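# Sort boxes: full ones into tote, empty ones to desks

## Task

Find every box in the room. Each full box must end up entirely inside the tote, and each empty box must be returned to the desk it belongs on. Nothing counts if it stays in place only because the robot is holding or pressing it at the end. The robot must not topple or be left leaning, or the task fails.

## Robot and tools

Robot: a Hello Robot Stretch 4, about 1.6 m tall, with one arm. It has an omni-wheel base (rim within 0.23 m of the base origin), a lift on a vertical mast, an arm that telescopes forward, a three-joint wrist (yaw, pitch, roll) and a two-finger gripper. Cameras: head_camera, head_left_camera, head_right_camera (fisheye) and wrist_camera. Loose objects may occasionally get a brief shove from outside.

Frames: the base frame sits on the floor below the base centre, x forward, y left, z up. hand_pose is reported in it and marks a point between the open fingertips; with all wrist joints at 0 its axes line up with the base frame, but the printed value may be a little off. The odometry frame is the base frame as it was when the scene began. Camera calibrations (K, distortion, T_world_to_cam, where world means base frame) are approximate and drift more for the wrist camera when the arm is extended.

execute_actions(actions, cameras): actions is a list holding one action, or empty to just read state and images. An action may hold base, joints, or both, plus optional pace and contact_limits; alternatively it holds only end_of_arm. Motions in one action start together and may finish at different times.
- base: exactly one relative command, measured from the base's last reported position. translate_m moves straight, forward positive, -2 to 2 m. strafe_m moves sideways, left positive, -2 to 2 m. rotate_rad turns in place, counter-clockwise (left) positive, -3.2 to 3.2 rad.
- joints: a single dictionary keyed by joint name, each value an absolute target (not an offset). lift_m 0 to 1.2 m; arm_m 0 to 0.55 m of extension; wrist_yaw_rad -1.134 to 4.276 (0 points forward, positive turns left, 3.14 tucked back, above 3.4 the arm may block it); wrist_pitch_rad -1.117 to 4.259 (0 level, 1.57 pointing down); wrist_roll_rad -1.117 to 4.259 (0 keeps fingers level, positive turns clockwise viewed from behind); gripper_m -0.038 to 0.141, the fingertip gap in metres (negative means fingers squeeze each other). Done tolerances: lift and arm ±0.004, yaw and roll ±0.02, pitch ±0.05, gripper ±0.004. Joint targets beyond range are clipped and reported; other bad values or unknown keys make the whole call rejected with no motion.
- pace: "slow", "default", "fast" or "max"; base speeds roughly 0.1/0.3/0.4/0.6 m/s and 1/2/3/4 rad/s, reduced when the lift is high.
- contact_limits: only arm_m, 0 (gentlest) to 0.75 (firmest), default 0.5; the arm stops on contact beyond it.
- end_of_arm: "enable_torque" revives wrist or gripper motors that shut off.
- cameras: list of camera names, or "all"/null/omitted for every camera, [] for none.
No action runs longer than 15 s. Anything you omit from an action may still be driving toward its earlier target. If a result reports a stop, later motion calls in the same reply are skipped. To unfold the wrist at the start, one action with lift_m 0.4 and wrist_yaw_rad 0 works.

wait(seconds): 0 to 10 s, nothing new commanded; returns state and images.
zoom_image(camera, region): region [x0, y0, x1, y1] in pixels of that camera's latest full image, at most 504 by 504, origin top-left.
finished_scene(scene): ends the given scene for good and reports whether the task succeeded; the goal must already be met and stable. Replying with no tool call ends everything.

Result lines: joint_positions; base_status and joint_status per motion ("done", "off_target", "contact_stop_at_<key>", "limit_stop_at_<name>", "time_out", "torque_fault"); on_its_own describes things not commanded by the call ("held at" is a held target, not a position). base_odometry counts wheel rotation, so slip shows as travel; heading runs -3.142 to 3.142. If turned_by_wheels and turned_by_imu disagree by over about 0.1 rad, the base likely collided or slipped and heading is off by their difference. base_tilt gives forward and right lean in degrees, with a fixed bias up to 1.5. lidar_m lists 12 distances for 30 degree sectors, first straight ahead, counting counter-clockwise (4th left, 7th behind, 10th right); "-" means nothing seen or closer than 0.25 m; it sees from about 0.15 m up, so table tops register, but can miss glass, thin legs and much behind. wrist_depth_mm is a 7x7 grid of depths, 100 to 2000 mm, read from top left. motor_effort is percent of maximum, positive toward higher joint values, bracket = peak in last action; readings have fixed bias and noise. For wheel_0..2, positive turns the base right.

Gripping: command a gap smaller than the object; squeezing harder pulls it toward the wrist. Neither position nor "done" proves a grasp; a firm grip shows as a clear gripper_m effort change. A load in a level gripper pushes wrist_pitch_rad effort away from 0. Fingertips jammed on a surface are freed by raising the lift.

Avoid: contact stops leave lift, arm or wheels slack (a slack lift can sag, slack wheels can roll). Tilt over 6 degrees gives limit_stop_at_tilt and disables lift, arm and wheels. limit_stop_at_own_body can happen with the gripper tilted up and rolled; move away from the body to recover. Pressing the gripper into things or holding over about 2 kg level can cause torque_fault. With more than 1 kg held and arm_m above 0.2, do not drive or turn, especially fast; strong pushes or pulls, high gripper or high contact limits also risk tipping. Don't drop, slam or shove objects hard. Shorter robot motion time is better.

Each tool is called after "Request:" as name([rows], argument=value, ...), one row to a line, values as JSON.

## Session

Request:
execute_actions(actions=[])

Scene clock: 0.00 s.
base_odometry: x=+0.000 y=+0.000 heading=+0.000 (m, m, rad; odometry frame)
turned_by_wheels: +0.000 (rad since the last result)
turned_by_imu: +0.000 (rad since the last result)
base_tilt: forward=+0.3 right=-0.8 (deg)
lidar_m: 0.72 0.67 0.68 0.92 0.87 0.92 1.29 2.21 1.15 0.83 0.76 0.83
base_status: not commanded
joint_positions: lift_m=+0.284 arm_m=+0.002 wrist_yaw_rad=+3.103 wrist_pitch_rad=+0.016 wrist_roll_rad=+0.017 gripper_m=+0.057
joint_status: not commanded
motor_effort: lift_m=+20 arm_m=-1 wrist_yaw_rad=+2 wrist_pitch_rad=-9 wrist_roll_rad=-1 gripper_m=-1 wheel_0=+0 wheel_1=+0 wheel_2=+0 (%)
hand_pose: x=-0.1115 y=+0.0984 z=+0.4574 quat_wxyz=(+0.019, -0.008, +0.008, +1.000) (m; base frame)
wrist_depth_mm: - 141 239 1863 1281 976 809 / - 116 142 1863 1281 976 809 / - 120 154 1863 1281 991 809 / 144 144 296 1863 1308 991 820 / 225 - - 1756 1255 1008 820 / 224 1537 199 1430 214 931 820 / 227 1025 1078 - 1118 891 809
pictures: head_camera, head_left_camera, head_right_camera, wrist_camera
Images, in order (width x height): head_camera 420x560, head_left_camera 420x672, head_right_camera 420x672, wrist_camera 616x392.

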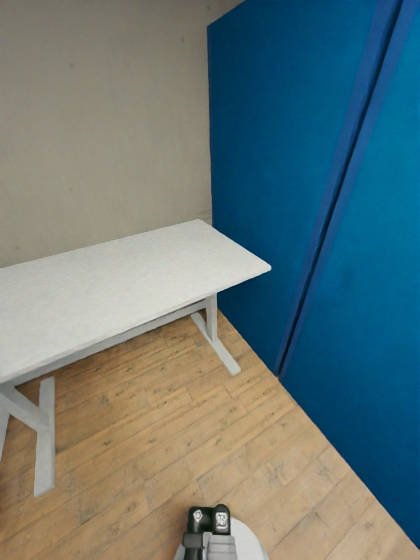

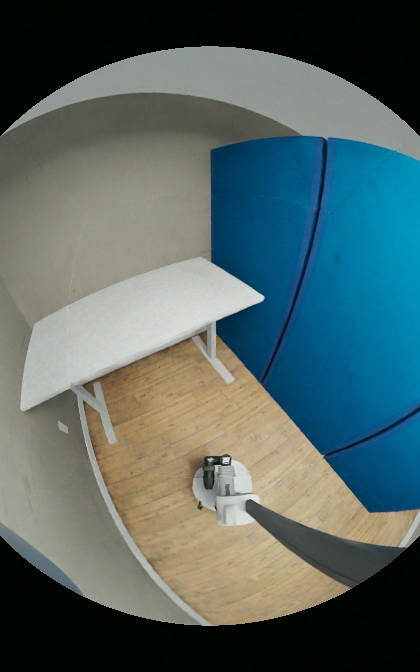

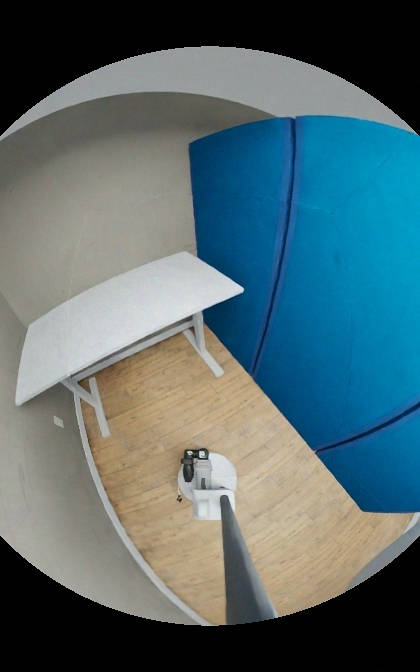

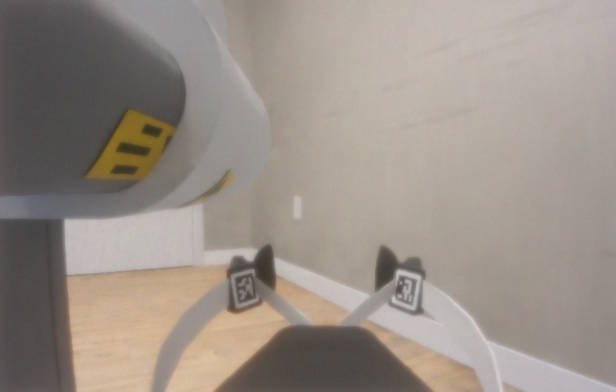

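Request:
execute_actions([
  {"base":{"rotate_rad":2.2},"pace":"fast"},
], cameras=["head_camera","head_left_camera"])

Request:
execute_actions([
  {"base":{"rotate_rad":2.0},"pace":"fast"},
], cameras=["head_camera","head_left_camera"])

Scene clock: 4.37 s.
base_odometry: x=+0.000 y=+0.000 heading=+2.200 (m, m, rad; odometry frame)
turned_by_wheels: +2.200 (rad since the last result)
turned_by_imu: +2.168 (rad since the last result)
base_tilt: forward=+0.3 right=-0.7 (deg)
lidar_m: 0.87 0.96 1.37 2.21 1.04 0.79 0.77 0.85 0.70 0.67 0.71 0.89
base_status: done
joint_positions: lift_m=+0.284 arm_m=+0.003 wrist_yaw_rad=+3.103 wrist_pitch_rad=+0.016 wrist_roll_rad=+0.017 gripper_m=+0.057
joint_status: not commanded
motor_effort: lift_m=+20(20) arm_m=-2(2) wrist_yaw_rad=+1(1) wrist_pitch_rad=-8(9) wrist_roll_rad=-1(0) gripper_m=-3(4) wheel_0=-1(6) wheel_1=-1(9) wheel_2=+0(9) (%)
hand_pose: x=-0.1115 y=+0.0984 z=+0.4574 quat_wxyz=(+0.019, -0.008, +0.008, +1.000) (m; base frame)
wrist_depth_mm: - 141 239 917 904 878 854 / - 116 142 931 904 878 866 / - 120 153 931 917 878 866 / 145 144 297 931 917 891 878 / 225 976 976 931 904 891 878 / 224 991 199 946 214 891 878 / 227 1008 991 - 917 891 878
pictures: head_camera, head_left_camera
Images, in order (width x height): head_camera 420x560, head_left_camera 420x672.

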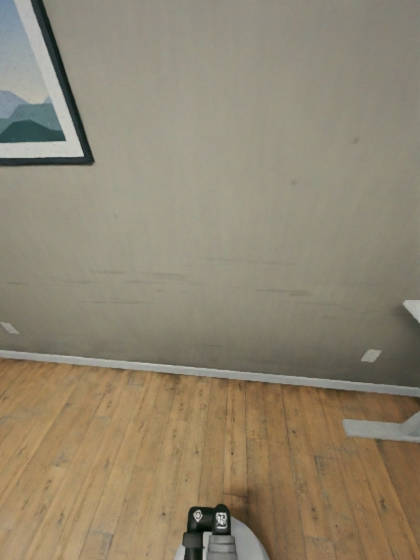

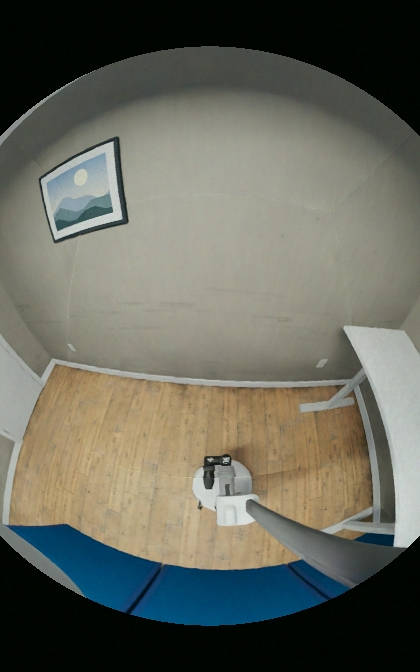

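Scene clock: 6.30 s.
base_odometry: x=+0.000 y=+0.000 heading=-2.083 (m, m, rad; odometry frame)
turned_by_wheels: +2.000 (rad since the last result)
turned_by_imu: +1.971 (rad since the last result)
base_tilt: forward=+0.3 right=-0.7 (deg)
lidar_m: 1.15 0.80 0.77 0.81 0.72 0.67 0.72 0.93 0.89 0.92 1.27 2.19
base_status: done
joint_positions: lift_m=+0.284 arm_m=+0.003 wrist_yaw_rad=+3.103 wrist_pitch_rad=+0.016 wrist_roll_rad=+0.017 gripper_m=+0.057
joint_status: not commanded
motor_effort: lift_m=+20(20) arm_m=-2(1) wrist_yaw_rad=+1(1) wrist_pitch_rad=-7(9) wrist_roll_rad=+1(2) gripper_m=-2(5) wheel_0=+0(8) wheel_1=+0(7) wheel_2=+1(10) (%)
hand_pose: x=-0.1115 y=+0.0984 z=+0.4574 quat_wxyz=(+0.019, -0.008, +0.008, +1.000) (m; base frame)
wrist_depth_mm: - 141 239 991 976 917 878 / - 116 142 1366 1499 1366 1281 / - 120 153 1708 1576 1397 1281 / 144 143 296 1808 1618 1430 1281 / 225 1138 1430 1756 1576 1430 1281 / 224 1138 199 1397 214 1336 1281 / 227 1008 1060 - 1138 1008 1060
pictures: head_camera, head_left_camera
Images, in order (width x height): head_camera 420x560, head_left_camera 420x672.

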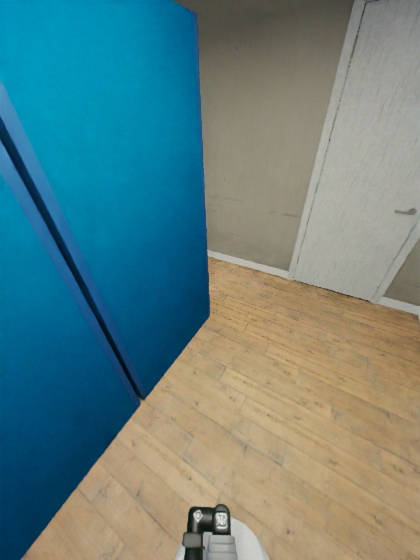

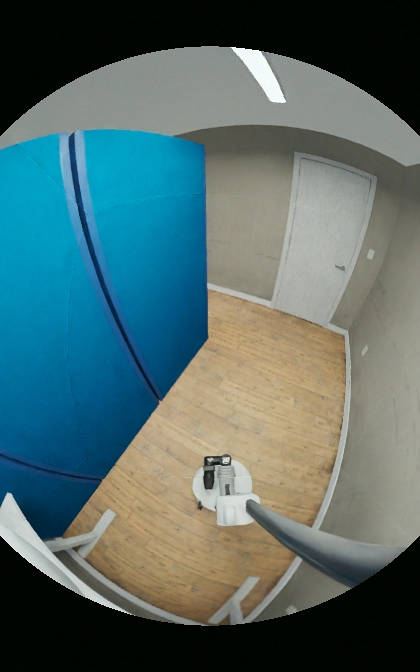

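Request:
execute_actions([
  {"base":{"rotate_rad":-0.55},"pace":"fast"},
], cameras=[])

Request:
execute_actions([
  {"base":{"translate_m":1.6},"pace":"fast"},
], cameras=["head_camera"])

Request:
execute_actions([
  {"base":{"rotate_rad":1.4},"pace":"fast"},
], cameras=["head_camera","head_left_camera"])

Scene clock: 14.13 s.
base_odometry: x=+0.000 y=+0.000 heading=-2.633 (m, m, rad; odometry frame)
turned_by_wheels: -0.550 (rad since the last result)
turned_by_imu: -0.543 (rad since the last result)
base_tilt: forward=+0.3 right=-0.8 (deg)
lidar_m: 2.21 1.20 0.83 0.79 0.82 0.72 0.66 0.70 0.94 0.88 0.91 1.22
base_status: done
joint_positions: lift_m=+0.284 arm_m=+0.003 wrist_yaw_rad=+3.103 wrist_pitch_rad=+0.016 wrist_roll_rad=+0.017 gripper_m=+0.057
joint_status: not commanded
motor_effort: lift_m=+20(20) arm_m=-1(2) wrist_yaw_rad=+1(1) wrist_pitch_rad=-8(7) wrist_roll_rad=-1(0) gripper_m=-4(2) wheel_0=+1(7) wheel_1=+0(8) wheel_2=+0(6) (%)
hand_pose: x=-0.1115 y=+0.0984 z=+0.4574 quat_wxyz=(+0.019, -0.008, +0.008, +1.000) (m; base frame)
wrist_depth_mm: - 141 239 991 991 976 976 / - 116 142 1499 1499 1255 1025 / - 120 154 1618 1618 1281 1025 / 144 144 296 1661 1618 1281 1042 / 225 1618 1661 1661 1618 1281 1042 / 224 1537 199 1430 214 1255 1025 / 227 1042 1078 - 1118 1008 991
pictures: none
No camera images: the call's "cameras" was empty. Leave "cameras" out to get every camera's image.

Scene clock: 19.50 s.
base_odometry: x=-1.398 y=-0.779 heading=-2.633 (m, m, rad; odometry frame)
turned_by_wheels: +0.000 (rad since the last result)
turned_by_imu: +0.001 (rad since the last result)
base_tilt: forward=+0.3 right=-0.7 (deg)
lidar_m: 0.62 0.65 0.92 1.25 0.91 1.18 2.68 1.24 0.87 0.82 0.85 0.66
base_status: done
joint_positions: lift_m=+0.284 arm_m=+0.003 wrist_yaw_rad=+3.103 wrist_pitch_rad=+0.016 wrist_roll_rad=+0.017 gripper_m=+0.057
joint_status: not commanded
motor_effort: lift_m=+20(20) arm_m=-2(2) wrist_yaw_rad=+1(1) wrist_pitch_rad=-8(8) wrist_roll_rad=+0(1) gripper_m=-2(3) wheel_0=-1(5) wheel_1=-2(7) wheel_2=+1(10) (%)
hand_pose: x=-0.1115 y=+0.0984 z=+0.4574 quat_wxyz=(+0.019, -0.008, +0.008, +1.000) (m; base frame)
wrist_depth_mm: - 141 240 - - 1576 1098 / - 116 142 - - 1618 1118 / - 120 153 - - 1576 1118 / 145 144 297 - - 1576 1138 / 225 1983 - - - 1576 1118 / 224 1499 199 1430 214 1366 1098 / 227 1042 1098 - 1118 1008 1025
pictures: head_camera
Images, in order (width x height): head_camera 420x560.

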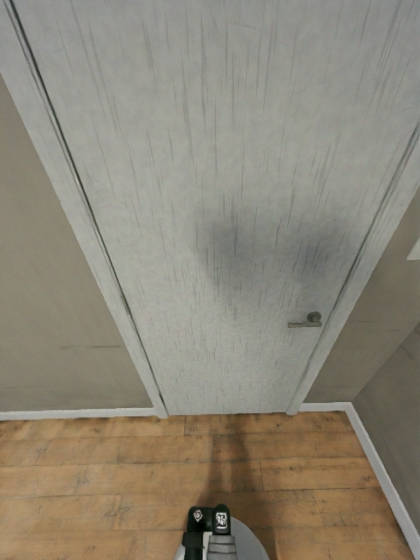

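Scene clock: 21.17 s.
base_odometry: x=-1.398 y=-0.779 heading=-1.233 (m, m, rad; odometry frame)
turned_by_wheels: +1.400 (rad since the last result)
turned_by_imu: +1.380 (rad since the last result)
base_tilt: forward=+0.3 right=-0.8 (deg)
lidar_m: 1.48 0.86 1.04 1.92 1.59 0.93 0.81 0.82 0.69 0.61 0.61 0.76
base_status: done
joint_positions: lift_m=+0.284 arm_m=+0.003 wrist_yaw_rad=+3.103 wrist_pitch_rad=+0.016 wrist_roll_rad=+0.017 gripper_m=+0.057
joint_status: not commanded
motor_effort: lift_m=+20(20) arm_m=-2(2) wrist_yaw_rad=+0(1) wrist_pitch_rad=-8(7) wrist_roll_rad=-1(1) gripper_m=-3(3) wheel_0=+0(8) wheel_1=+1(7) wheel_2=+0(10) (%)
hand_pose: x=-0.1115 y=+0.0984 z=+0.4574 quat_wxyz=(+0.019, -0.008, +0.008, +1.000) (m; base frame)
wrist_depth_mm: - 141 239 991 1042 1098 1138 / - 116 142 991 1060 1118 1160 / - 120 153 1008 1060 1098 1160 / 144 144 297 1008 1060 1118 1160 / 226 931 960 1008 1042 1118 1182 / 224 931 199 1008 214 1118 1182 / 227 917 960 - 1060 1008 1060
pictures: head_camera, head_left_camera
Images, in order (width x height): head_camera 420x560, head_left_camera 420x672.

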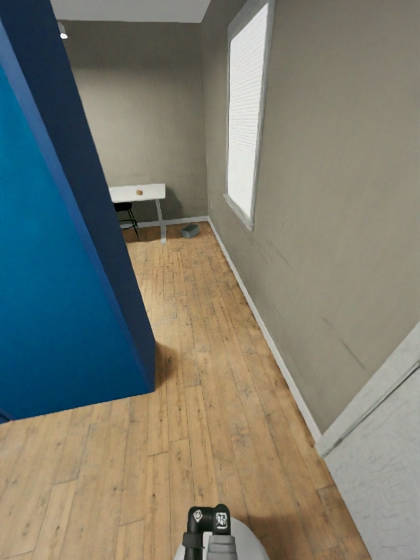

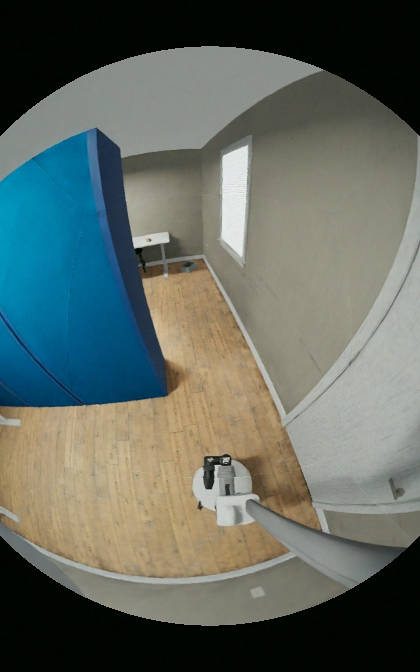

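Request:
execute_actions([
  {"base":{"rotate_rad":0.17},"pace":"fast"},
], cameras=[])

Request:
execute_actions([
  {"base":{"strafe_m":-0.1},"pace":"fast"},
], cameras=[])

Request:
execute_actions([
  {"base":{"translate_m":1.7},"pace":"fast"},
], cameras=["head_camera","head_left_camera","head_right_camera"])

Scene clock: 27.13 s.
base_odometry: x=-1.398 y=-0.779 heading=-1.063 (m, m, rad; odometry frame)
turned_by_wheels: +0.170 (rad since the last result)
turned_by_imu: +0.167 (rad since the last result)
base_tilt: forward=+0.2 right=-0.8 (deg)
lidar_m: 1.30 0.91 1.18 2.25 1.22 0.89 0.82 0.87 0.67 0.62 0.63 0.90
base_status: done
joint_positions: lift_m=+0.284 arm_m=+0.003 wrist_yaw_rad=+3.103 wrist_pitch_rad=+0.016 wrist_roll_rad=+0.017 gripper_m=+0.057
joint_status: not commanded
motor_effort: lift_m=+20(21) arm_m=-2(2) wrist_yaw_rad=+1(1) wrist_pitch_rad=-7(7) wrist_roll_rad=+1(2) gripper_m=-2(2) wheel_0=-2(4) wheel_1=-1(4) wheel_2=+1(7) (%)
hand_pose: x=-0.1115 y=+0.0984 z=+0.4574 quat_wxyz=(+0.019, -0.008, +0.008, +1.000) (m; base frame)
wrist_depth_mm: - 141 239 960 976 976 991 / - 116 142 960 976 976 991 / - 120 153 976 976 976 991 / 145 144 296 976 976 991 991 / 225 976 976 976 991 991 991 / 224 976 199 976 214 991 991 / 227 960 976 - 991 991 991
pictures: none
No camera images: the call's "cameras" was empty. Leave "cameras" out to get every camera's image.

Scene clock: 28.33 s.
base_odometry: x=-1.485 y=-0.828 heading=-1.063 (m, m, rad; odometry frame)
turned_by_wheels: +0.000 (rad since the last result)
turned_by_imu: +0.000 (rad since the last result)
base_tilt: forward=+0.3 right=-0.8 (deg)
lidar_m: 1.76 0.93 1.19 2.35 1.21 0.87 0.82 0.84 0.56 0.53 0.55 0.78
base_status: done
joint_positions: lift_m=+0.284 arm_m=+0.003 wrist_yaw_rad=+3.103 wrist_pitch_rad=+0.016 wrist_roll_rad=+0.017 gripper_m=+0.057
joint_status: not commanded
motor_effort: lift_m=+20(20) arm_m=-2(2) wrist_yaw_rad=+2(1) wrist_pitch_rad=-7(7) wrist_roll_rad=+0(2) gripper_m=-4(3) wheel_0=-1(10) wheel_1=+2(8) wheel_2=+1(1) (%)
hand_pose: x=-0.1115 y=+0.0984 z=+0.4574 quat_wxyz=(+0.019, -0.008, +0.008, +1.000) (m; base frame)
wrist_depth_mm: - 141 239 960 976 976 991 / - 116 142 976 976 976 991 / - 120 154 976 976 991 991 / 144 144 297 976 976 991 976 / 225 960 976 976 976 991 1008 / 224 960 200 976 213 991 991 / 226 960 976 - 991 976 991
pictures: none
No camera images: the call's "cameras" was empty. Leave "cameras" out to get every camera's image.

Scene clock: 33.93 s.
base_odometry: x=-0.658 y=-2.313 heading=-1.063 (m, m, rad; odometry frame)
turned_by_wheels: +0.000 (rad since the last result)
turned_by_imu: +0.000 (rad since the last result)
base_tilt: forward=+0.1 right=-0.8 (deg)
lidar_m: 1.42 1.41 1.96 1.60 0.57 0.61 2.52 0.73 0.49 0.42 0.45 0.62
base_status: done
joint_positions: lift_m=+0.284 arm_m=+0.003 wrist_yaw_rad=+3.103 wrist_pitch_rad=+0.016 wrist_roll_rad=+0.017 gripper_m=+0.057
joint_status: not commanded
motor_effort: lift_m=+20(21) arm_m=-2(2) wrist_yaw_rad=+1(1) wrist_pitch_rad=-7(8) wrist_roll_rad=+0(2) gripper_m=-5(2) wheel_0=+0(7) wheel_1=+1(7) wheel_2=+1(13) (%)
hand_pose: x=-0.1115 y=+0.0984 z=+0.4574 quat_wxyz=(+0.019, -0.008, +0.008, +1.000) (m; base frame)
wrist_depth_mm: - 141 240 - - 732 525 / - 116 142 - - 741 530 / - 120 154 - - 750 525 / 145 144 296 - - 750 525 / 225 1255 - - - 750 525 / 224 1255 199 1430 214 647 530 / 227 1008 1098 - 1118 634 530
pictures: head_camera, head_left_camera, head_right_camera
Images, in order (width x height): head_camera 420x560, head_left_camera 420x672, head_right_camera 420x672.

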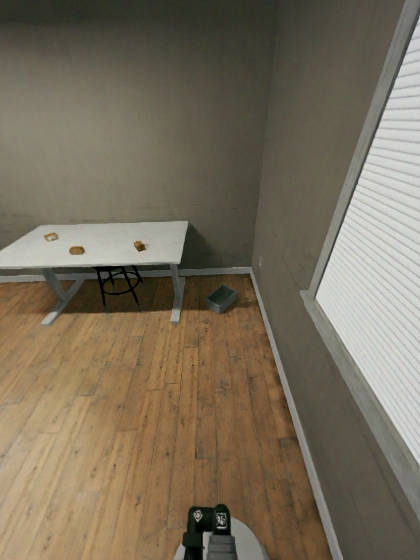

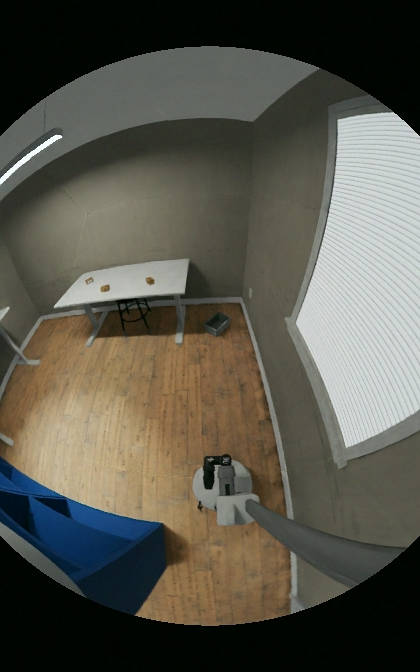

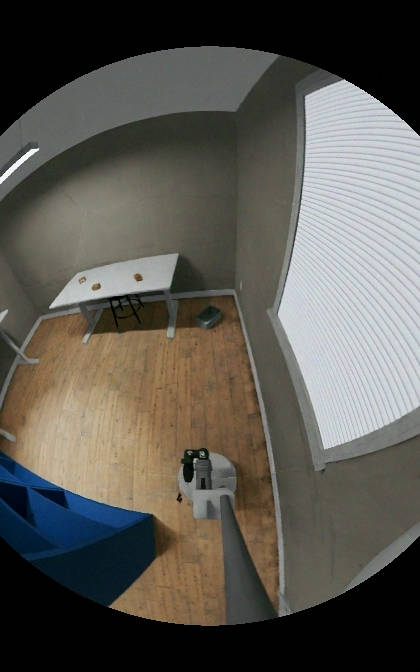

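Request:
execute_actions([
  {"base":{"rotate_rad":0.9},"pace":"fast"},
], cameras=[])

Request:
execute_actions([
  {"base":{"translate_m":0.9},"pace":"fast"},
], cameras=["head_camera","head_left_camera","head_right_camera"])

Scene clock: 37.53 s.
base_odometry: x=-0.658 y=-2.313 heading=-0.163 (m, m, rad; odometry frame)
turned_by_wheels: +0.900 (rad since the last result)
turned_by_imu: +0.887 (rad since the last result)
base_tilt: forward=+0.3 right=-0.9 (deg)
lidar_m: 1.73 2.41 0.60 0.57 2.50 0.88 0.53 0.43 0.43 0.55 1.15 1.43
base_status: done
joint_positions: lift_m=+0.284 arm_m=+0.003 wrist_yaw_rad=+3.103 wrist_pitch_rad=+0.016 wrist_roll_rad=+0.017 gripper_m=+0.057
joint_status: not commanded
motor_effort: lift_m=+20(20) arm_m=-1(2) wrist_yaw_rad=+1(1) wrist_pitch_rad=-8(8) wrist_roll_rad=-1(0) gripper_m=-1(2) wheel_0=+0(7) wheel_1=+2(8) wheel_2=+1(8) (%)
hand_pose: x=-0.1115 y=+0.0984 z=+0.4574 quat_wxyz=(+0.019, -0.008, +0.008, +1.000) (m; base frame)
wrist_depth_mm: - 141 238 831 1042 1366 - / - 116 142 842 1042 1366 - / - 120 153 842 1042 1336 - / 145 144 294 854 1042 1366 - / 225 603 691 854 991 1366 - / 224 603 200 809 213 1366 1464 / 226 585 691 - 1042 991 1060
pictures: none
No camera images: the call's "cameras" was empty. Leave "cameras" out to get every camera's image.

Scene clock: 41.13 s.
base_odometry: x=+0.230 y=-2.459 heading=-0.163 (m, m, rad; odometry frame)
turned_by_wheels: +0.000 (rad since the last result)
turned_by_imu: +0.000 (rad since the last result)
base_tilt: forward=+0.3 right=-0.7 (deg)
lidar_m: 1.02 1.73 1.65 1.02 0.89 0.90 1.31 1.12 1.13 0.89 0.80 0.81
base_status: done
joint_positions: lift_m=+0.284 arm_m=+0.003 wrist_yaw_rad=+3.103 wrist_pitch_rad=+0.016 wrist_roll_rad=+0.017 gripper_m=+0.057
joint_status: not commanded
motor_effort: lift_m=+20(20) arm_m=-2(1) wrist_yaw_rad=+2(2) wrist_pitch_rad=-7(8) wrist_roll_rad=-1(1) gripper_m=-2(3) wheel_0=+1(8) wheel_1=-1(9) wheel_2=+0(12) (%)
hand_pose: x=-0.1115 y=+0.0984 z=+0.4574 quat_wxyz=(+0.019, -0.008, +0.008, +1.000) (m; base frame)
wrist_depth_mm: - 141 239 1708 - - 976 / - 116 142 1708 - - 1008 / - 120 153 1756 - - 1008 / 144 144 296 1708 - - 960 / 225 1255 1397 1756 - - 1025 / 224 1255 198 1430 214 891 1025 / 226 1042 1098 - 1098 878 904
pictures: head_camera, head_left_camera, head_right_camera
Images, in order (width x height): head_camera 420x560, head_left_camera 420x672, head_right_camera 420x672.

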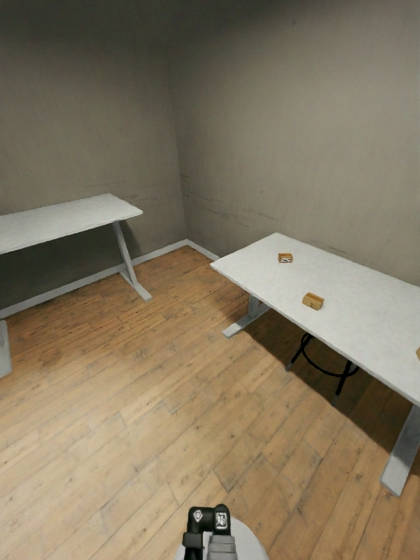

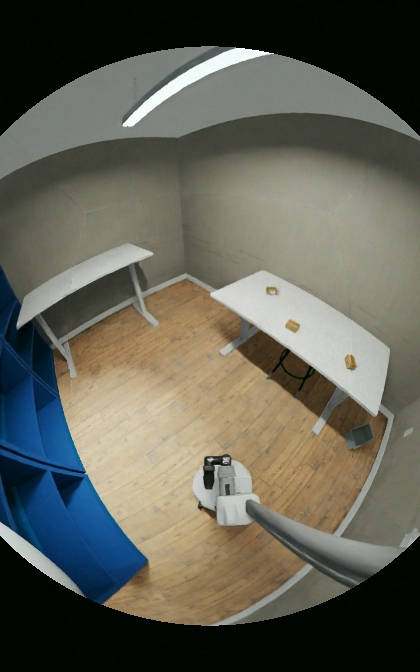

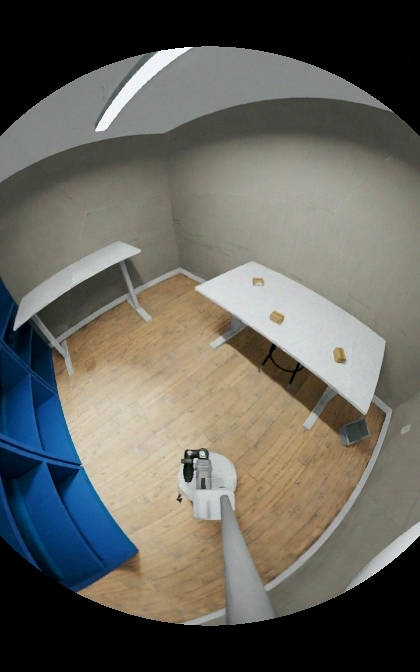

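Request:
execute_actions([
  {"base":{"rotate_rad":-0.9},"joints":{"lift_m":0.85,"wrist_yaw_rad":0,"gripper_m":0.12},"pace":"fast"},
])

Scene clock: 47.10 s.
base_odometry: x=+0.230 y=-2.459 heading=-1.063 (m, m, rad; odometry frame)
turned_by_wheels: -0.900 (rad since the last result)
turned_by_imu: -0.889 (rad since the last result)
base_tilt: forward=+0.3 right=-0.7 (deg)
lidar_m: 0.79 0.85 1.14 1.74 1.37 0.97 0.90 0.92 1.18 1.11 1.13 0.87
base_status: done
joint_positions: lift_m=+0.850 arm_m=+0.003 wrist_yaw_rad=+0.001 wrist_pitch_rad=+0.016 wrist_roll_rad=+0.017 gripper_m=+0.120
joint_status: all done
motor_effort: lift_m=+23(24) arm_m=-2(2) wrist_yaw_rad=-1(5) wrist_pitch_rad=-8(9) wrist_roll_rad=-1(1) gripper_m=+0(0) wheel_0=+1(8) wheel_1=-2(7) wheel_2=-2(7) (%)
hand_pose: x=+0.4619 y=-0.0872 z=+1.0235 quat_wxyz=(+1.000, +0.008, +0.008, +0.000) (m; base frame)
wrist_depth_mm: 1397 1397 1397 1397 1430 1397 1397 / 1430 1430 1430 1397 1397 1366 1397 / 1464 1430 1430 1397 1430 1397 1397 / 1430 1430 1430 1430 1430 1397 1430 / 1464 1430 1430 1430 1397 1430 1430 / 1008 1042 891 991 904 1397 1397 / 732 699 768 - 768 759 1430
pictures: head_camera, head_left_camera, head_right_camera, wrist_camera
camera_calibration (this result's frames):
wrist_camera: T_world_to_cam=[[0.0487201, -0.99826, -0.0332143, -0.0643161], [-0.0508589, 0.0307312, -0.998233, 1.09589], [0.997517, 0.0503233, -0.0492732, -0.175056], [0, 0, 0, 1]] pos_world=[0.23349, -0.0890727, 1.08319]
Images, in order (width x height): head_camera 420x560, head_left_camera 420x672, head_right_camera 420x672, wrist_camera 616x392.

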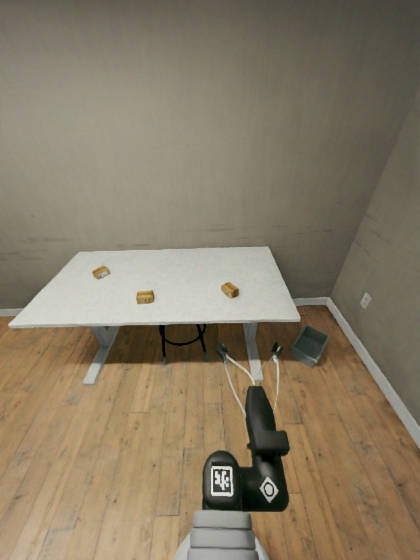

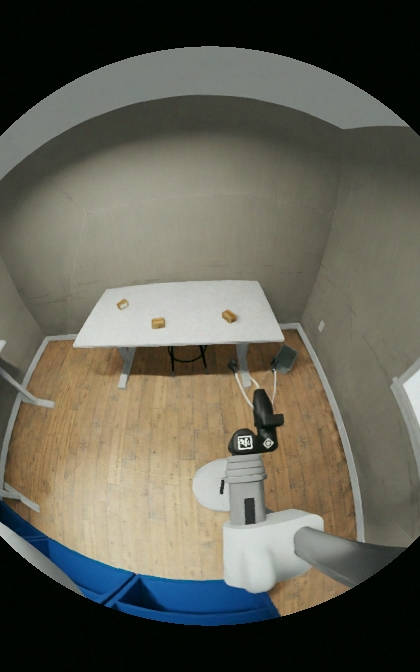

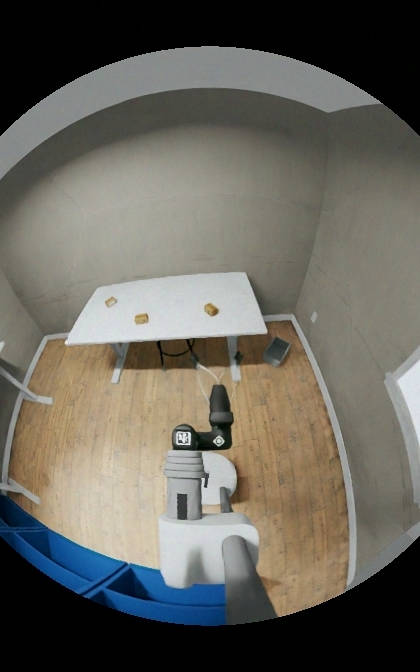

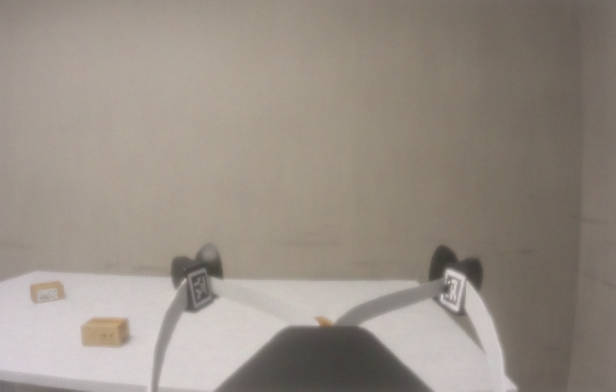

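Request:
execute_actions([
  {"base":{"translate_m":0.35},"joints":{"lift_m":1.0,"wrist_pitch_rad":1.57},"pace":"fast"},
], cameras=["head_camera","wrist_camera"])

Scene clock: 62.37 s.
base_odometry: x=+0.400 y=-2.765 heading=-1.063 (m, m, rad; odometry frame)
turned_by_wheels: +0.000 (rad since the last result)
turned_by_imu: -0.001 (rad since the last result)
base_tilt: forward=+0.2 right=-0.7 (deg)
lidar_m: 0.46 0.48 0.67 1.74 1.81 1.34 1.27 1.71 1.17 1.12 0.94 0.48
base_status: done
joint_positions: lift_m=+1.000 arm_m=+0.003 wrist_yaw_rad=+0.000 wrist_pitch_rad=+1.570 wrist_roll_rad=+0.017 gripper_m=+0.120
joint_status: all done
motor_effort: lift_m=+22(24) arm_m=-2(2) wrist_yaw_rad=+1(1) wrist_pitch_rad=+1(6) wrist_roll_rad=-2(1) gripper_m=+0(1) wheel_0=+0(9) wheel_1=+1(7) wheel_2=+1(11) (%)
hand_pose: x=+0.1738 y=-0.0874 z=+0.8895 quat_wxyz=(+0.707, +0.006, +0.707, -0.006) (m; base frame)
wrist_depth_mm: 1160 1138 1118 1118 1098 1098 1042 / 1160 1138 1138 1118 1098 1098 1078 / 1182 1160 1138 1138 1118 1098 1098 / 1182 1138 1138 1118 1118 1098 1098 / 1160 1160 917 917 1118 1098 1078 / 1182 1160 917 904 1138 1118 1098 / 1182 1160 1160 - 1118 1118 1098
pictures: head_camera, wrist_camera
camera_calibration (this result's frames):
wrist_camera: T_world_to_cam=[[-0.0324489, -0.99829, -0.0486173, -0.0271105], [-0.998946, 0.0308126, 0.0340356, 0.194032], [-0.0324793, 0.0496705, -0.998237, 1.12888], [0, 0, 0, 1]] pos_world=[0.229613, -0.0891148, 1.11897]
Images, in order (width x height): head_camera 420x560, wrist_camera 616x392.

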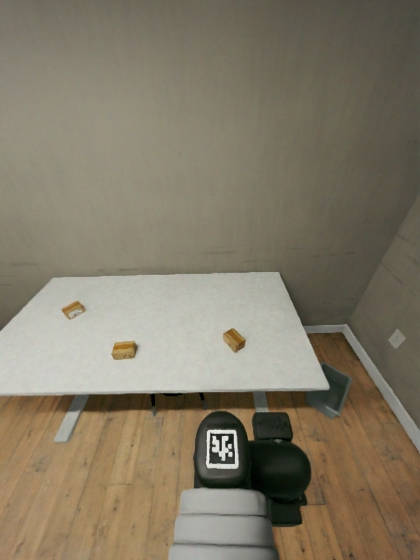

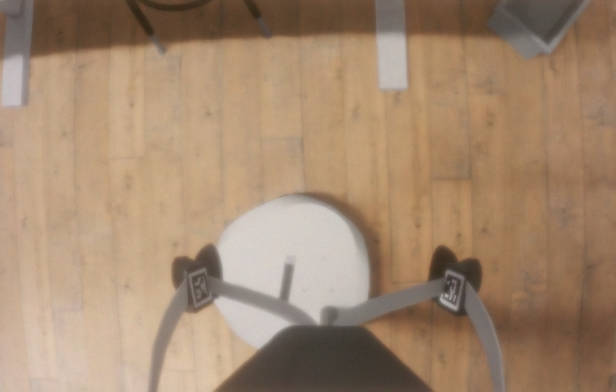

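Request:
execute_actions([
  {"base":{"strafe_m":0.053},"pace":"fast"},
], cameras=[])

Request:
execute_actions([
  {"base":{"translate_m":0.1},"joints":{"arm_m":0.41},"pace":"fast"},
], cameras=["head_camera","wrist_camera"])

Scene clock: 68.07 s.
base_odometry: x=+0.446 y=-2.739 heading=-1.063 (m, m, rad; odometry frame)
turned_by_wheels: +0.000 (rad since the last result)
turned_by_imu: -0.001 (rad since the last result)
base_tilt: forward=+0.3 right=-0.8 (deg)
lidar_m: 0.46 0.49 0.66 1.72 1.78 1.31 1.26 1.79 1.22 1.17 0.96 0.50
base_status: done
joint_positions: lift_m=+1.000 arm_m=+0.003 wrist_yaw_rad=+0.000 wrist_pitch_rad=+1.570 wrist_roll_rad=+0.017 gripper_m=+0.120
joint_status: not commanded
motor_effort: lift_m=+22(22) arm_m=-2(2) wrist_yaw_rad=+1(1) wrist_pitch_rad=+1(1) wrist_roll_rad=+1(2) gripper_m=+2(1) wheel_0=+1(7) wheel_1=-1(8) wheel_2=+0(1) (%)
hand_pose: x=+0.1737 y=-0.0874 z=+0.8895 quat_wxyz=(+0.707, +0.006, +0.707, -0.006) (m; base frame)
wrist_depth_mm: 1160 1138 1138 1118 1098 1098 1025 / 1160 1160 1118 1118 1118 1078 1078 / 1160 1138 1138 1138 1118 1098 1078 / 1160 1160 1138 1138 1118 1098 1078 / 1160 1160 917 917 1118 1098 1098 / 1182 1160 931 917 1118 1118 1098 / 1182 1160 1138 - 1118 1118 1098
pictures: none
No camera images: the call's "cameras" was empty. Leave "cameras" out to get every camera's image.

Scene clock: 70.00 s.
base_odometry: x=+0.495 y=-2.827 heading=-1.063 (m, m, rad; odometry frame)
turned_by_wheels: +0.000 (rad since the last result)
turned_by_imu: +0.000 (rad since the last result)
base_tilt: forward=+0.3 right=-0.8 (deg)
lidar_m: 0.36 0.37 0.51 1.70 1.77 1.42 1.37 1.78 1.23 1.17 0.58 0.39
base_status: done
joint_positions: lift_m=+1.000 arm_m=+0.409 wrist_yaw_rad=+0.000 wrist_pitch_rad=+1.570 wrist_roll_rad=+0.017 gripper_m=+0.120
joint_status: all done
motor_effort: lift_m=+23(22) arm_m=+5(3) wrist_yaw_rad=+0(0) wrist_pitch_rad=-1(1) wrist_roll_rad=+0(0) gripper_m=+1(1) wheel_0=+0(5) wheel_1=+0(6) wheel_2=+2(9) (%)
hand_pose: x=+0.5803 y=-0.0874 z=+0.8895 quat_wxyz=(+0.707, +0.006, +0.707, -0.006) (m; base frame)
wrist_depth_mm: 407 402 397 394 389 384 382 / 410 404 399 394 392 387 382 / 410 404 399 397 392 389 384 / 413 407 402 397 392 389 384 / 415 407 402 397 345 389 387 / 415 410 402 399 394 387 387 / 415 413 407 - 394 392 387
pictures: head_camera, wrist_camera
camera_calibration (this result's frames):
wrist_camera: T_world_to_cam=[[-0.0320974, -0.998302, -0.0486106, -0.0141293], [-0.99895, 0.0304509, 0.0342424, 0.599938], [-0.032704, 0.0496586, -0.998231, 1.14221], [0, 0, 0, 1]] pos_world=[0.636209, -0.0890945, 1.11896]
Images, in order (width x height): head_camera 420x560, wrist_camera 616x392.

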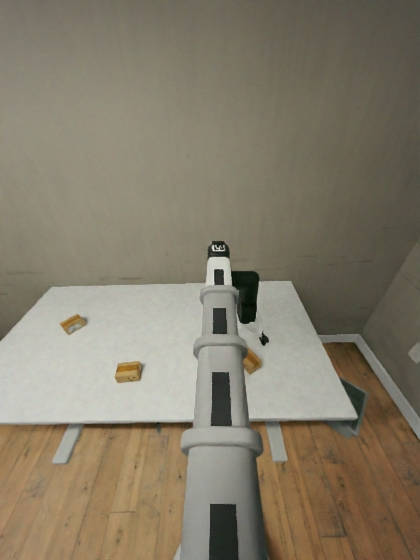

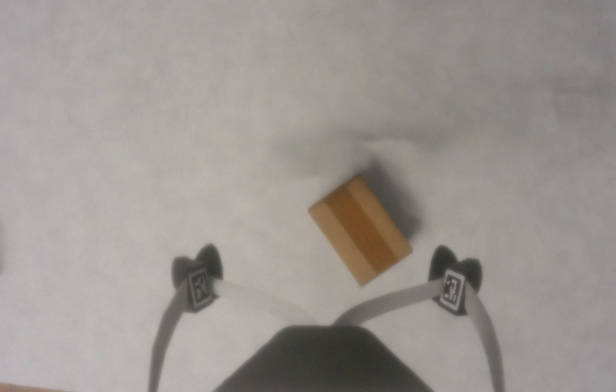

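Request:
execute_actions([
  {"base":{"strafe_m":-0.033},"joints":{"arm_m":0.418,"wrist_roll_rad":-0.57,"lift_m":0.95}},
], cameras=["wrist_camera"])

Scene clock: 79.67 s.
base_odometry: x=+0.466 y=-2.843 heading=-1.062 (m, m, rad; odometry frame)
turned_by_wheels: +0.000 (rad since the last result)
turned_by_imu: -0.001 (rad since the last result)
base_tilt: forward=+0.3 right=-0.8 (deg)
lidar_m: 0.38 0.37 0.53 1.73 1.82 1.43 1.35 1.78 1.18 1.13 0.56 0.39
base_status: done
joint_positions: lift_m=+0.950 arm_m=+0.417 wrist_yaw_rad=+0.000 wrist_pitch_rad=+1.570 wrist_roll_rad=-0.570 gripper_m=+0.120
joint_status: all done
motor_effort: lift_m=+17(20) arm_m=+5(3) wrist_yaw_rad=+0(0) wrist_pitch_rad=-1(1) wrist_roll_rad=+0(8) gripper_m=-3(2) wheel_0=+0(8) wheel_1=+1(10) wheel_2=+1(2) (%)
hand_pose: x=+0.5883 y=-0.0874 z=+0.8400 quat_wxyz=(+0.679, -0.199, +0.678, +0.199) (m; base frame)
wrist_depth_mm: 353 351 347 343 340 336 334 / 355 351 349 345 343 338 334 / 357 353 349 347 342 338 338 / 357 355 351 345 343 340 338 / 359 355 351 297 345 340 338 / 1118 357 351 297 343 342 340 / 1118 891 355 - 345 342 340
pictures: wrist_camera
camera_calibration (this result's frames):
wrist_camera: T_world_to_cam=[[0.525501, -0.849429, -0.0481438, -0.331672], [-0.849034, -0.527211, 0.0344873, 0.472428], [-0.0546765, 0.0227526, -0.998245, 1.10358], [0, 0, 0, 1]] pos_world=[0.635742, -0.0577719, 1.06938]
Images, in order (width x height): wrist_camera 616x392.

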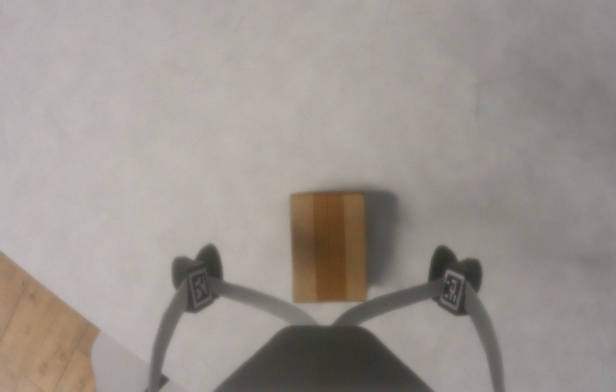

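Request:
execute_actions([
  {"joints":{"lift_m":0.865}},
], cameras=["wrist_camera","head_left_camera"])

Scene clock: 82.77 s.
base_odometry: x=+0.466 y=-2.843 heading=-1.062 (m, m, rad; odometry frame)
turned_by_wheels: +0.000 (rad since the last result)
turned_by_imu: -0.001 (rad since the last result)
base_tilt: forward=+0.4 right=-0.7 (deg)
lidar_m: 0.35 0.38 0.55 1.75 1.82 1.41 1.35 1.71 1.21 1.11 0.56 0.40
base_status: not commanded
joint_positions: lift_m=+0.865 arm_m=+0.417 wrist_yaw_rad=+0.000 wrist_pitch_rad=+1.570 wrist_roll_rad=-0.570 gripper_m=+0.120
joint_status: all done
motor_effort: lift_m=+17(17) arm_m=+5(5) wrist_yaw_rad=+1(0) wrist_pitch_rad=-2(2) wrist_roll_rad=-4(0) gripper_m=-1(1) wheel_0=+0(0) wheel_1=+1(1) wheel_2=+1(1) (%)
hand_pose: x=+0.5883 y=-0.0874 z=+0.7550 quat_wxyz=(+0.679, -0.199, +0.678, +0.199) (m; base frame)
wrist_depth_mm: 267 265 262 258 256 254 - / 267 266 263 259 257 256 252 / 268 266 263 260 258 255 253 / 270 267 264 216 258 256 254 / 271 268 265 212 259 257 255 / 271 268 265 212 212 257 256 / 273 270 267 - 259 258 -
pictures: head_left_camera, wrist_camera
camera_calibration (this result's frames):
wrist_camera: T_world_to_cam=[[0.525504, -0.849428, -0.0481438, -0.335768], [-0.849032, -0.527214, 0.0344872, 0.475362], [-0.0546764, 0.0227525, -0.998245, 1.01871], [0, 0, 0, 1]] pos_world=[0.635745, -0.0577718, 0.984363]
Images, in order (width x height): head_left_camera 420x672, wrist_camera 616x392.

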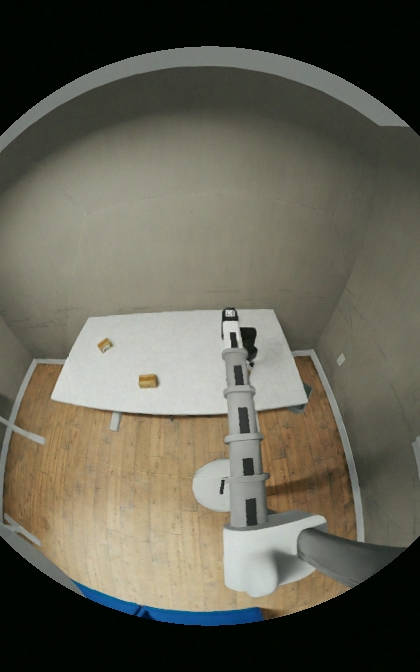

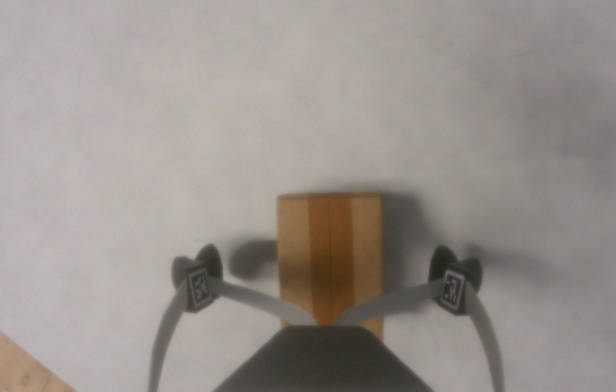

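Request:
execute_actions([
  {"joints":{"gripper_m":0.01}},
], cameras=["wrist_camera"])

Request:
execute_actions([
  {"joints":{"lift_m":0.97}},
], cameras=["wrist_camera"])

Request:
execute_actions([
  {"joints":{"wrist_pitch_rad":0.0,"arm_m":0.2}},
], cameras=["wrist_camera","head_camera"])

Scene clock: 87.77 s.
base_odometry: x=+0.466 y=-2.843 heading=-1.062 (m, m, rad; odometry frame)
turned_by_wheels: +0.000 (rad since the last result)
turned_by_imu: -0.001 (rad since the last result)
base_tilt: forward=+0.3 right=-0.7 (deg)
lidar_m: 0.34 0.38 0.52 1.75 1.80 1.44 1.35 1.76 1.22 1.13 0.53 0.39
base_status: not commanded
joint_positions: lift_m=+0.865 arm_m=+0.417 wrist_yaw_rad=+0.000 wrist_pitch_rad=+1.570 wrist_roll_rad=-0.570 gripper_m=+0.010
joint_status: all done
motor_effort: lift_m=+17(17) arm_m=+5(5) wrist_yaw_rad=+1(2) wrist_pitch_rad=-1(0) wrist_roll_rad=-2(1) gripper_m=-19(18) wheel_0=+0(0) wheel_1=+1(1) wheel_2=+1(1) (%)
hand_pose: x=+0.5883 y=-0.0874 z=+0.7550 quat_wxyz=(+0.679, -0.199, +0.678, +0.199) (m; base frame)
wrist_depth_mm: 267 265 262 259 257 253 - / 268 265 262 260 257 254 252 / 268 266 263 260 258 255 253 / 270 267 264 200 258 256 254 / 271 268 265 197 214 257 255 / 272 268 189 197 196 256 256 / 273 270 267 - 260 259 -
pictures: wrist_camera
camera_calibration (this result's frames):
wrist_camera: T_world_to_cam=[[0.525505, -0.849427, -0.0481437, -0.335769], [-0.849032, -0.527215, 0.0344871, 0.475362], [-0.0546763, 0.0227524, -0.998245, 1.01871], [0, 0, 0, 1]] pos_world=[0.635745, -0.0577717, 0.984363]
Images, in order (width x height): wrist_camera 616x392.

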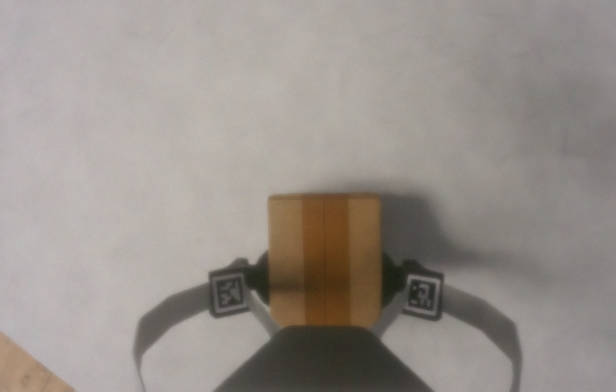

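Scene clock: 89.23 s.
base_odometry: x=+0.466 y=-2.843 heading=-1.062 (m, m, rad; odometry frame)
turned_by_wheels: +0.000 (rad since the last result)
turned_by_imu: +0.000 (rad since the last result)
base_tilt: forward=+0.2 right=-0.8 (deg)
lidar_m: 0.35 0.38 0.53 1.75 1.80 1.42 1.36 1.72 1.21 1.11 0.56 0.40
base_status: not commanded
joint_positions: lift_m=+0.970 arm_m=+0.417 wrist_yaw_rad=+0.000 wrist_pitch_rad=+1.570 wrist_roll_rad=-0.570 gripper_m=+0.010
joint_status: all done
motor_effort: lift_m=+23(24) arm_m=+5(5) wrist_yaw_rad=+1(0) wrist_pitch_rad=-2(2) wrist_roll_rad=-2(1) gripper_m=-18(22) wheel_0=+0(0) wheel_1=+1(1) wheel_2=+1(1) (%)
hand_pose: x=+0.5883 y=-0.0874 z=+0.8595 quat_wxyz=(+0.679, -0.199, +0.678, +0.199) (m; base frame)
wrist_depth_mm: 375 370 366 364 359 355 353 / 375 373 368 364 362 357 355 / 375 373 370 366 362 359 355 / 379 375 370 200 364 359 357 / 379 375 370 197 214 362 359 / 1138 375 190 198 196 357 357 / 1138 904 375 - 364 362 359
pictures: wrist_camera
camera_calibration (this result's frames):
wrist_camera: T_world_to_cam=[[0.525505, -0.849427, -0.0481438, -0.330739], [-0.849032, -0.527215, 0.0344872, 0.471759], [-0.0546764, 0.0227524, -0.998245, 1.12304], [0, 0, 0, 1]] pos_world=[0.635747, -0.0577717, 1.08888]
Images, in order (width x height): wrist_camera 616x392.

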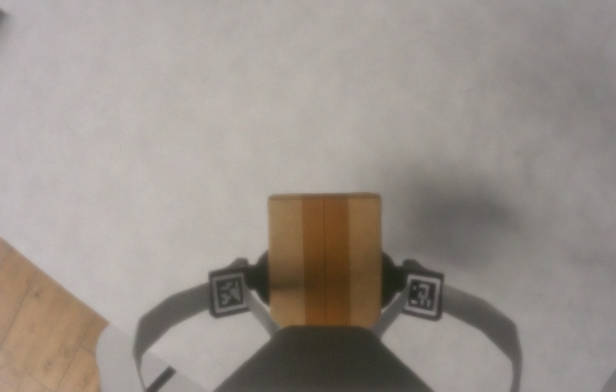

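Scene clock: 91.00 s.
base_odometry: x=+0.466 y=-2.843 heading=-1.062 (m, m, rad; odometry frame)
turned_by_wheels: +0.000 (rad since the last result)
turned_by_imu: +0.000 (rad since the last result)
base_tilt: forward=+0.3 right=-0.8 (deg)
lidar_m: 0.36 0.39 0.52 1.73 1.81 1.45 1.36 1.76 1.20 1.12 0.56 0.39
base_status: not commanded
joint_positions: lift_m=+0.970 arm_m=+0.201 wrist_yaw_rad=+0.000 wrist_pitch_rad=+0.003 wrist_roll_rad=-0.570 gripper_m=+0.010
joint_status: all done
motor_effort: lift_m=+23(23) arm_m=-5(4) wrist_yaw_rad=+1(0) wrist_pitch_rad=-9(13) wrist_roll_rad=-1(1) gripper_m=-22(18) wheel_0=+0(0) wheel_1=+1(1) wheel_2=+1(1) (%)
hand_pose: x=+0.6603 y=-0.0874 z=+1.1471 quat_wxyz=(+0.960, -0.281, +0.001, +0.000) (m; base frame)
wrist_depth_mm: 768 768 759 750 750 750 741 / 768 759 768 759 759 741 741 / 778 778 759 768 759 759 759 / 778 778 768 200 759 759 759 / 788 778 778 197 768 768 759 / 661 788 190 198 196 778 759 / 574 661 788 - 788 778 768
pictures: head_camera, wrist_camera
camera_calibration (this result's frames):
wrist_camera: T_world_to_cam=[[0.0502337, -0.84945, 0.525272, -0.698671], [-0.0377738, -0.527176, -0.848916, 1.00067], [0.998023, 0.0228027, -0.058569, -0.358902], [0, 0, 0, 1]] pos_world=[0.431088, -0.0577712, 1.19546]
Images, in order (width x height): head_camera 420x560, wrist_camera 616x392.

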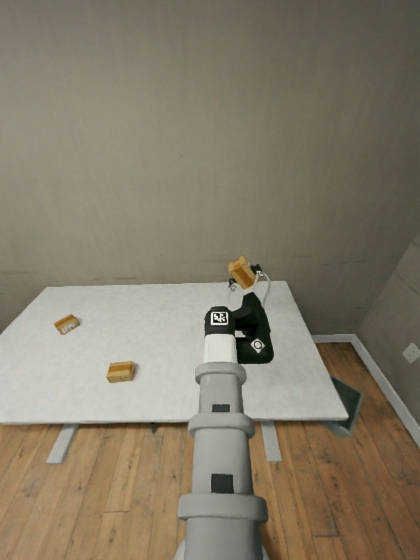

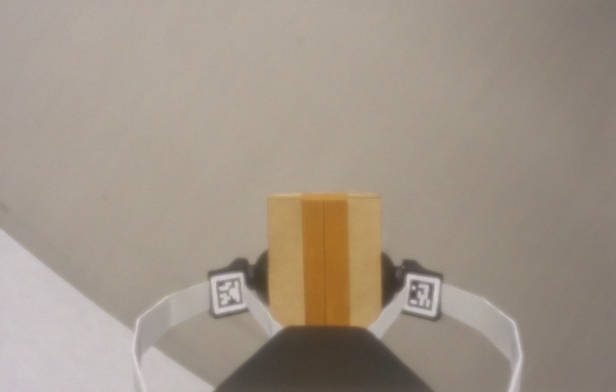

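Request:
execute_actions(actions=[], cameras=[])

Request:
execute_actions(actions=[], cameras=[])

Request:
execute_actions(actions=[], cameras=[])

Scene clock: 93.73 s.
base_odometry: x=+0.466 y=-2.843 heading=-1.062 (m, m, rad; odometry frame)
turned_by_wheels: +0.000 (rad since the last result)
turned_by_imu: -0.001 (rad since the last result)
base_tilt: forward=+0.3 right=-0.7 (deg)
lidar_m: 0.37 0.39 0.52 1.75 1.83 1.42 1.35 1.73 1.20 1.13 0.56 0.39
base_status: not commanded
joint_positions: lift_m=+0.970 arm_m=+0.201 wrist_yaw_rad=+0.000 wrist_pitch_rad=+0.003 wrist_roll_rad=-0.570 gripper_m=+0.010
joint_status: all done
motor_effort: lift_m=+23(23) arm_m=-5(4) wrist_yaw_rad=+1(0) wrist_pitch_rad=-10(13) wrist_roll_rad=-2(1) gripper_m=-19(18) wheel_0=+0(0) wheel_1=+1(1) wheel_2=+1(1) (%)
hand_pose: x=+0.6603 y=-0.0874 z=+1.1471 quat_wxyz=(+0.960, -0.281, +0.001, +0.000) (m; base frame)
wrist_depth_mm: 759 759 750 759 750 741 741 / 768 768 768 759 759 759 750 / 778 768 768 759 768 759 750 / 788 778 768 199 768 759 759 / 788 778 768 197 768 768 759 / 654 788 190 197 196 768 768 / 569 661 788 - 788 778 768
pictures: none
No camera images: the call's "cameras" was empty. Leave "cameras" out to get every camera's image.

Scene clock: 93.73 s.
base_odometry: x=+0.466 y=-2.843 heading=-1.062 (m, m, rad; odometry frame)
turned_by_wheels: +0.000 (rad since the last result)
turned_by_imu: -0.001 (rad since the last result)
base_tilt: forward=+0.3 right=-0.7 (deg)
lidar_m: 0.37 0.39 0.52 1.75 1.83 1.42 1.35 1.73 1.20 1.13 0.56 0.39
base_status: not commanded
joint_positions: lift_m=+0.970 arm_m=+0.201 wrist_yaw_rad=+0.000 wrist_pitch_rad=+0.003 wrist_roll_rad=-0.570 gripper_m=+0.010
joint_status: all done
motor_effort: lift_m=+23(23) arm_m=-5(4) wrist_yaw_rad=+1(0) wrist_pitch_rad=-10(13) wrist_roll_rad=-2(1) gripper_m=-19(18) wheel_0=+0(0) wheel_1=+1(1) wheel_2=+1(1) (%)
hand_pose: x=+0.6603 y=-0.0874 z=+1.1471 quat_wxyz=(+0.960, -0.281, +0.001, +0.000) (m; base frame)
wrist_depth_mm: 759 759 750 759 750 741 741 / 768 768 768 759 759 759 750 / 778 768 768 759 768 759 750 / 788 778 768 199 768 759 759 / 788 778 768 197 768 768 759 / 654 788 190 197 196 768 768 / 569 661 788 - 788 778 768
pictures: none
No camera images: the call's "cameras" was empty. Leave "cameras" out to get every camera's image.

Scene clock: 93.73 s.
base_odometry: x=+0.466 y=-2.843 heading=-1.062 (m, m, rad; odometry frame)
turned_by_wheels: +0.000 (rad since the last result)
turned_by_imu: -0.001 (rad since the last result)
base_tilt: forward=+0.3 right=-0.7 (deg)
lidar_m: 0.37 0.39 0.52 1.75 1.83 1.42 1.35 1.73 1.20 1.13 0.56 0.39
base_status: not commanded
joint_positions: lift_m=+0.970 arm_m=+0.201 wrist_yaw_rad=+0.000 wrist_pitch_rad=+0.003 wrist_roll_rad=-0.570 gripper_m=+0.010
joint_status: all done
motor_effort: lift_m=+23(23) arm_m=-5(4) wrist_yaw_rad=+1(0) wrist_pitch_rad=-10(13) wrist_roll_rad=-2(1) gripper_m=-19(18) wheel_0=+0(0) wheel_1=+1(1) wheel_2=+1(1) (%)
hand_pose: x=+0.6603 y=-0.0874 z=+1.1471 quat_wxyz=(+0.960, -0.281, +0.001, +0.000) (m; base frame)
wrist_depth_mm: 759 759 750 759 750 741 741 / 768 768 768 759 759 759 750 / 778 768 768 759 768 759 750 / 788 778 768 199 768 759 759 / 788 778 768 197 768 768 759 / 654 788 190 197 196 768 768 / 569 661 788 - 788 778 768
pictures: none
No camera images: the call's "cameras" was empty. Leave "cameras" out to get every camera's image.


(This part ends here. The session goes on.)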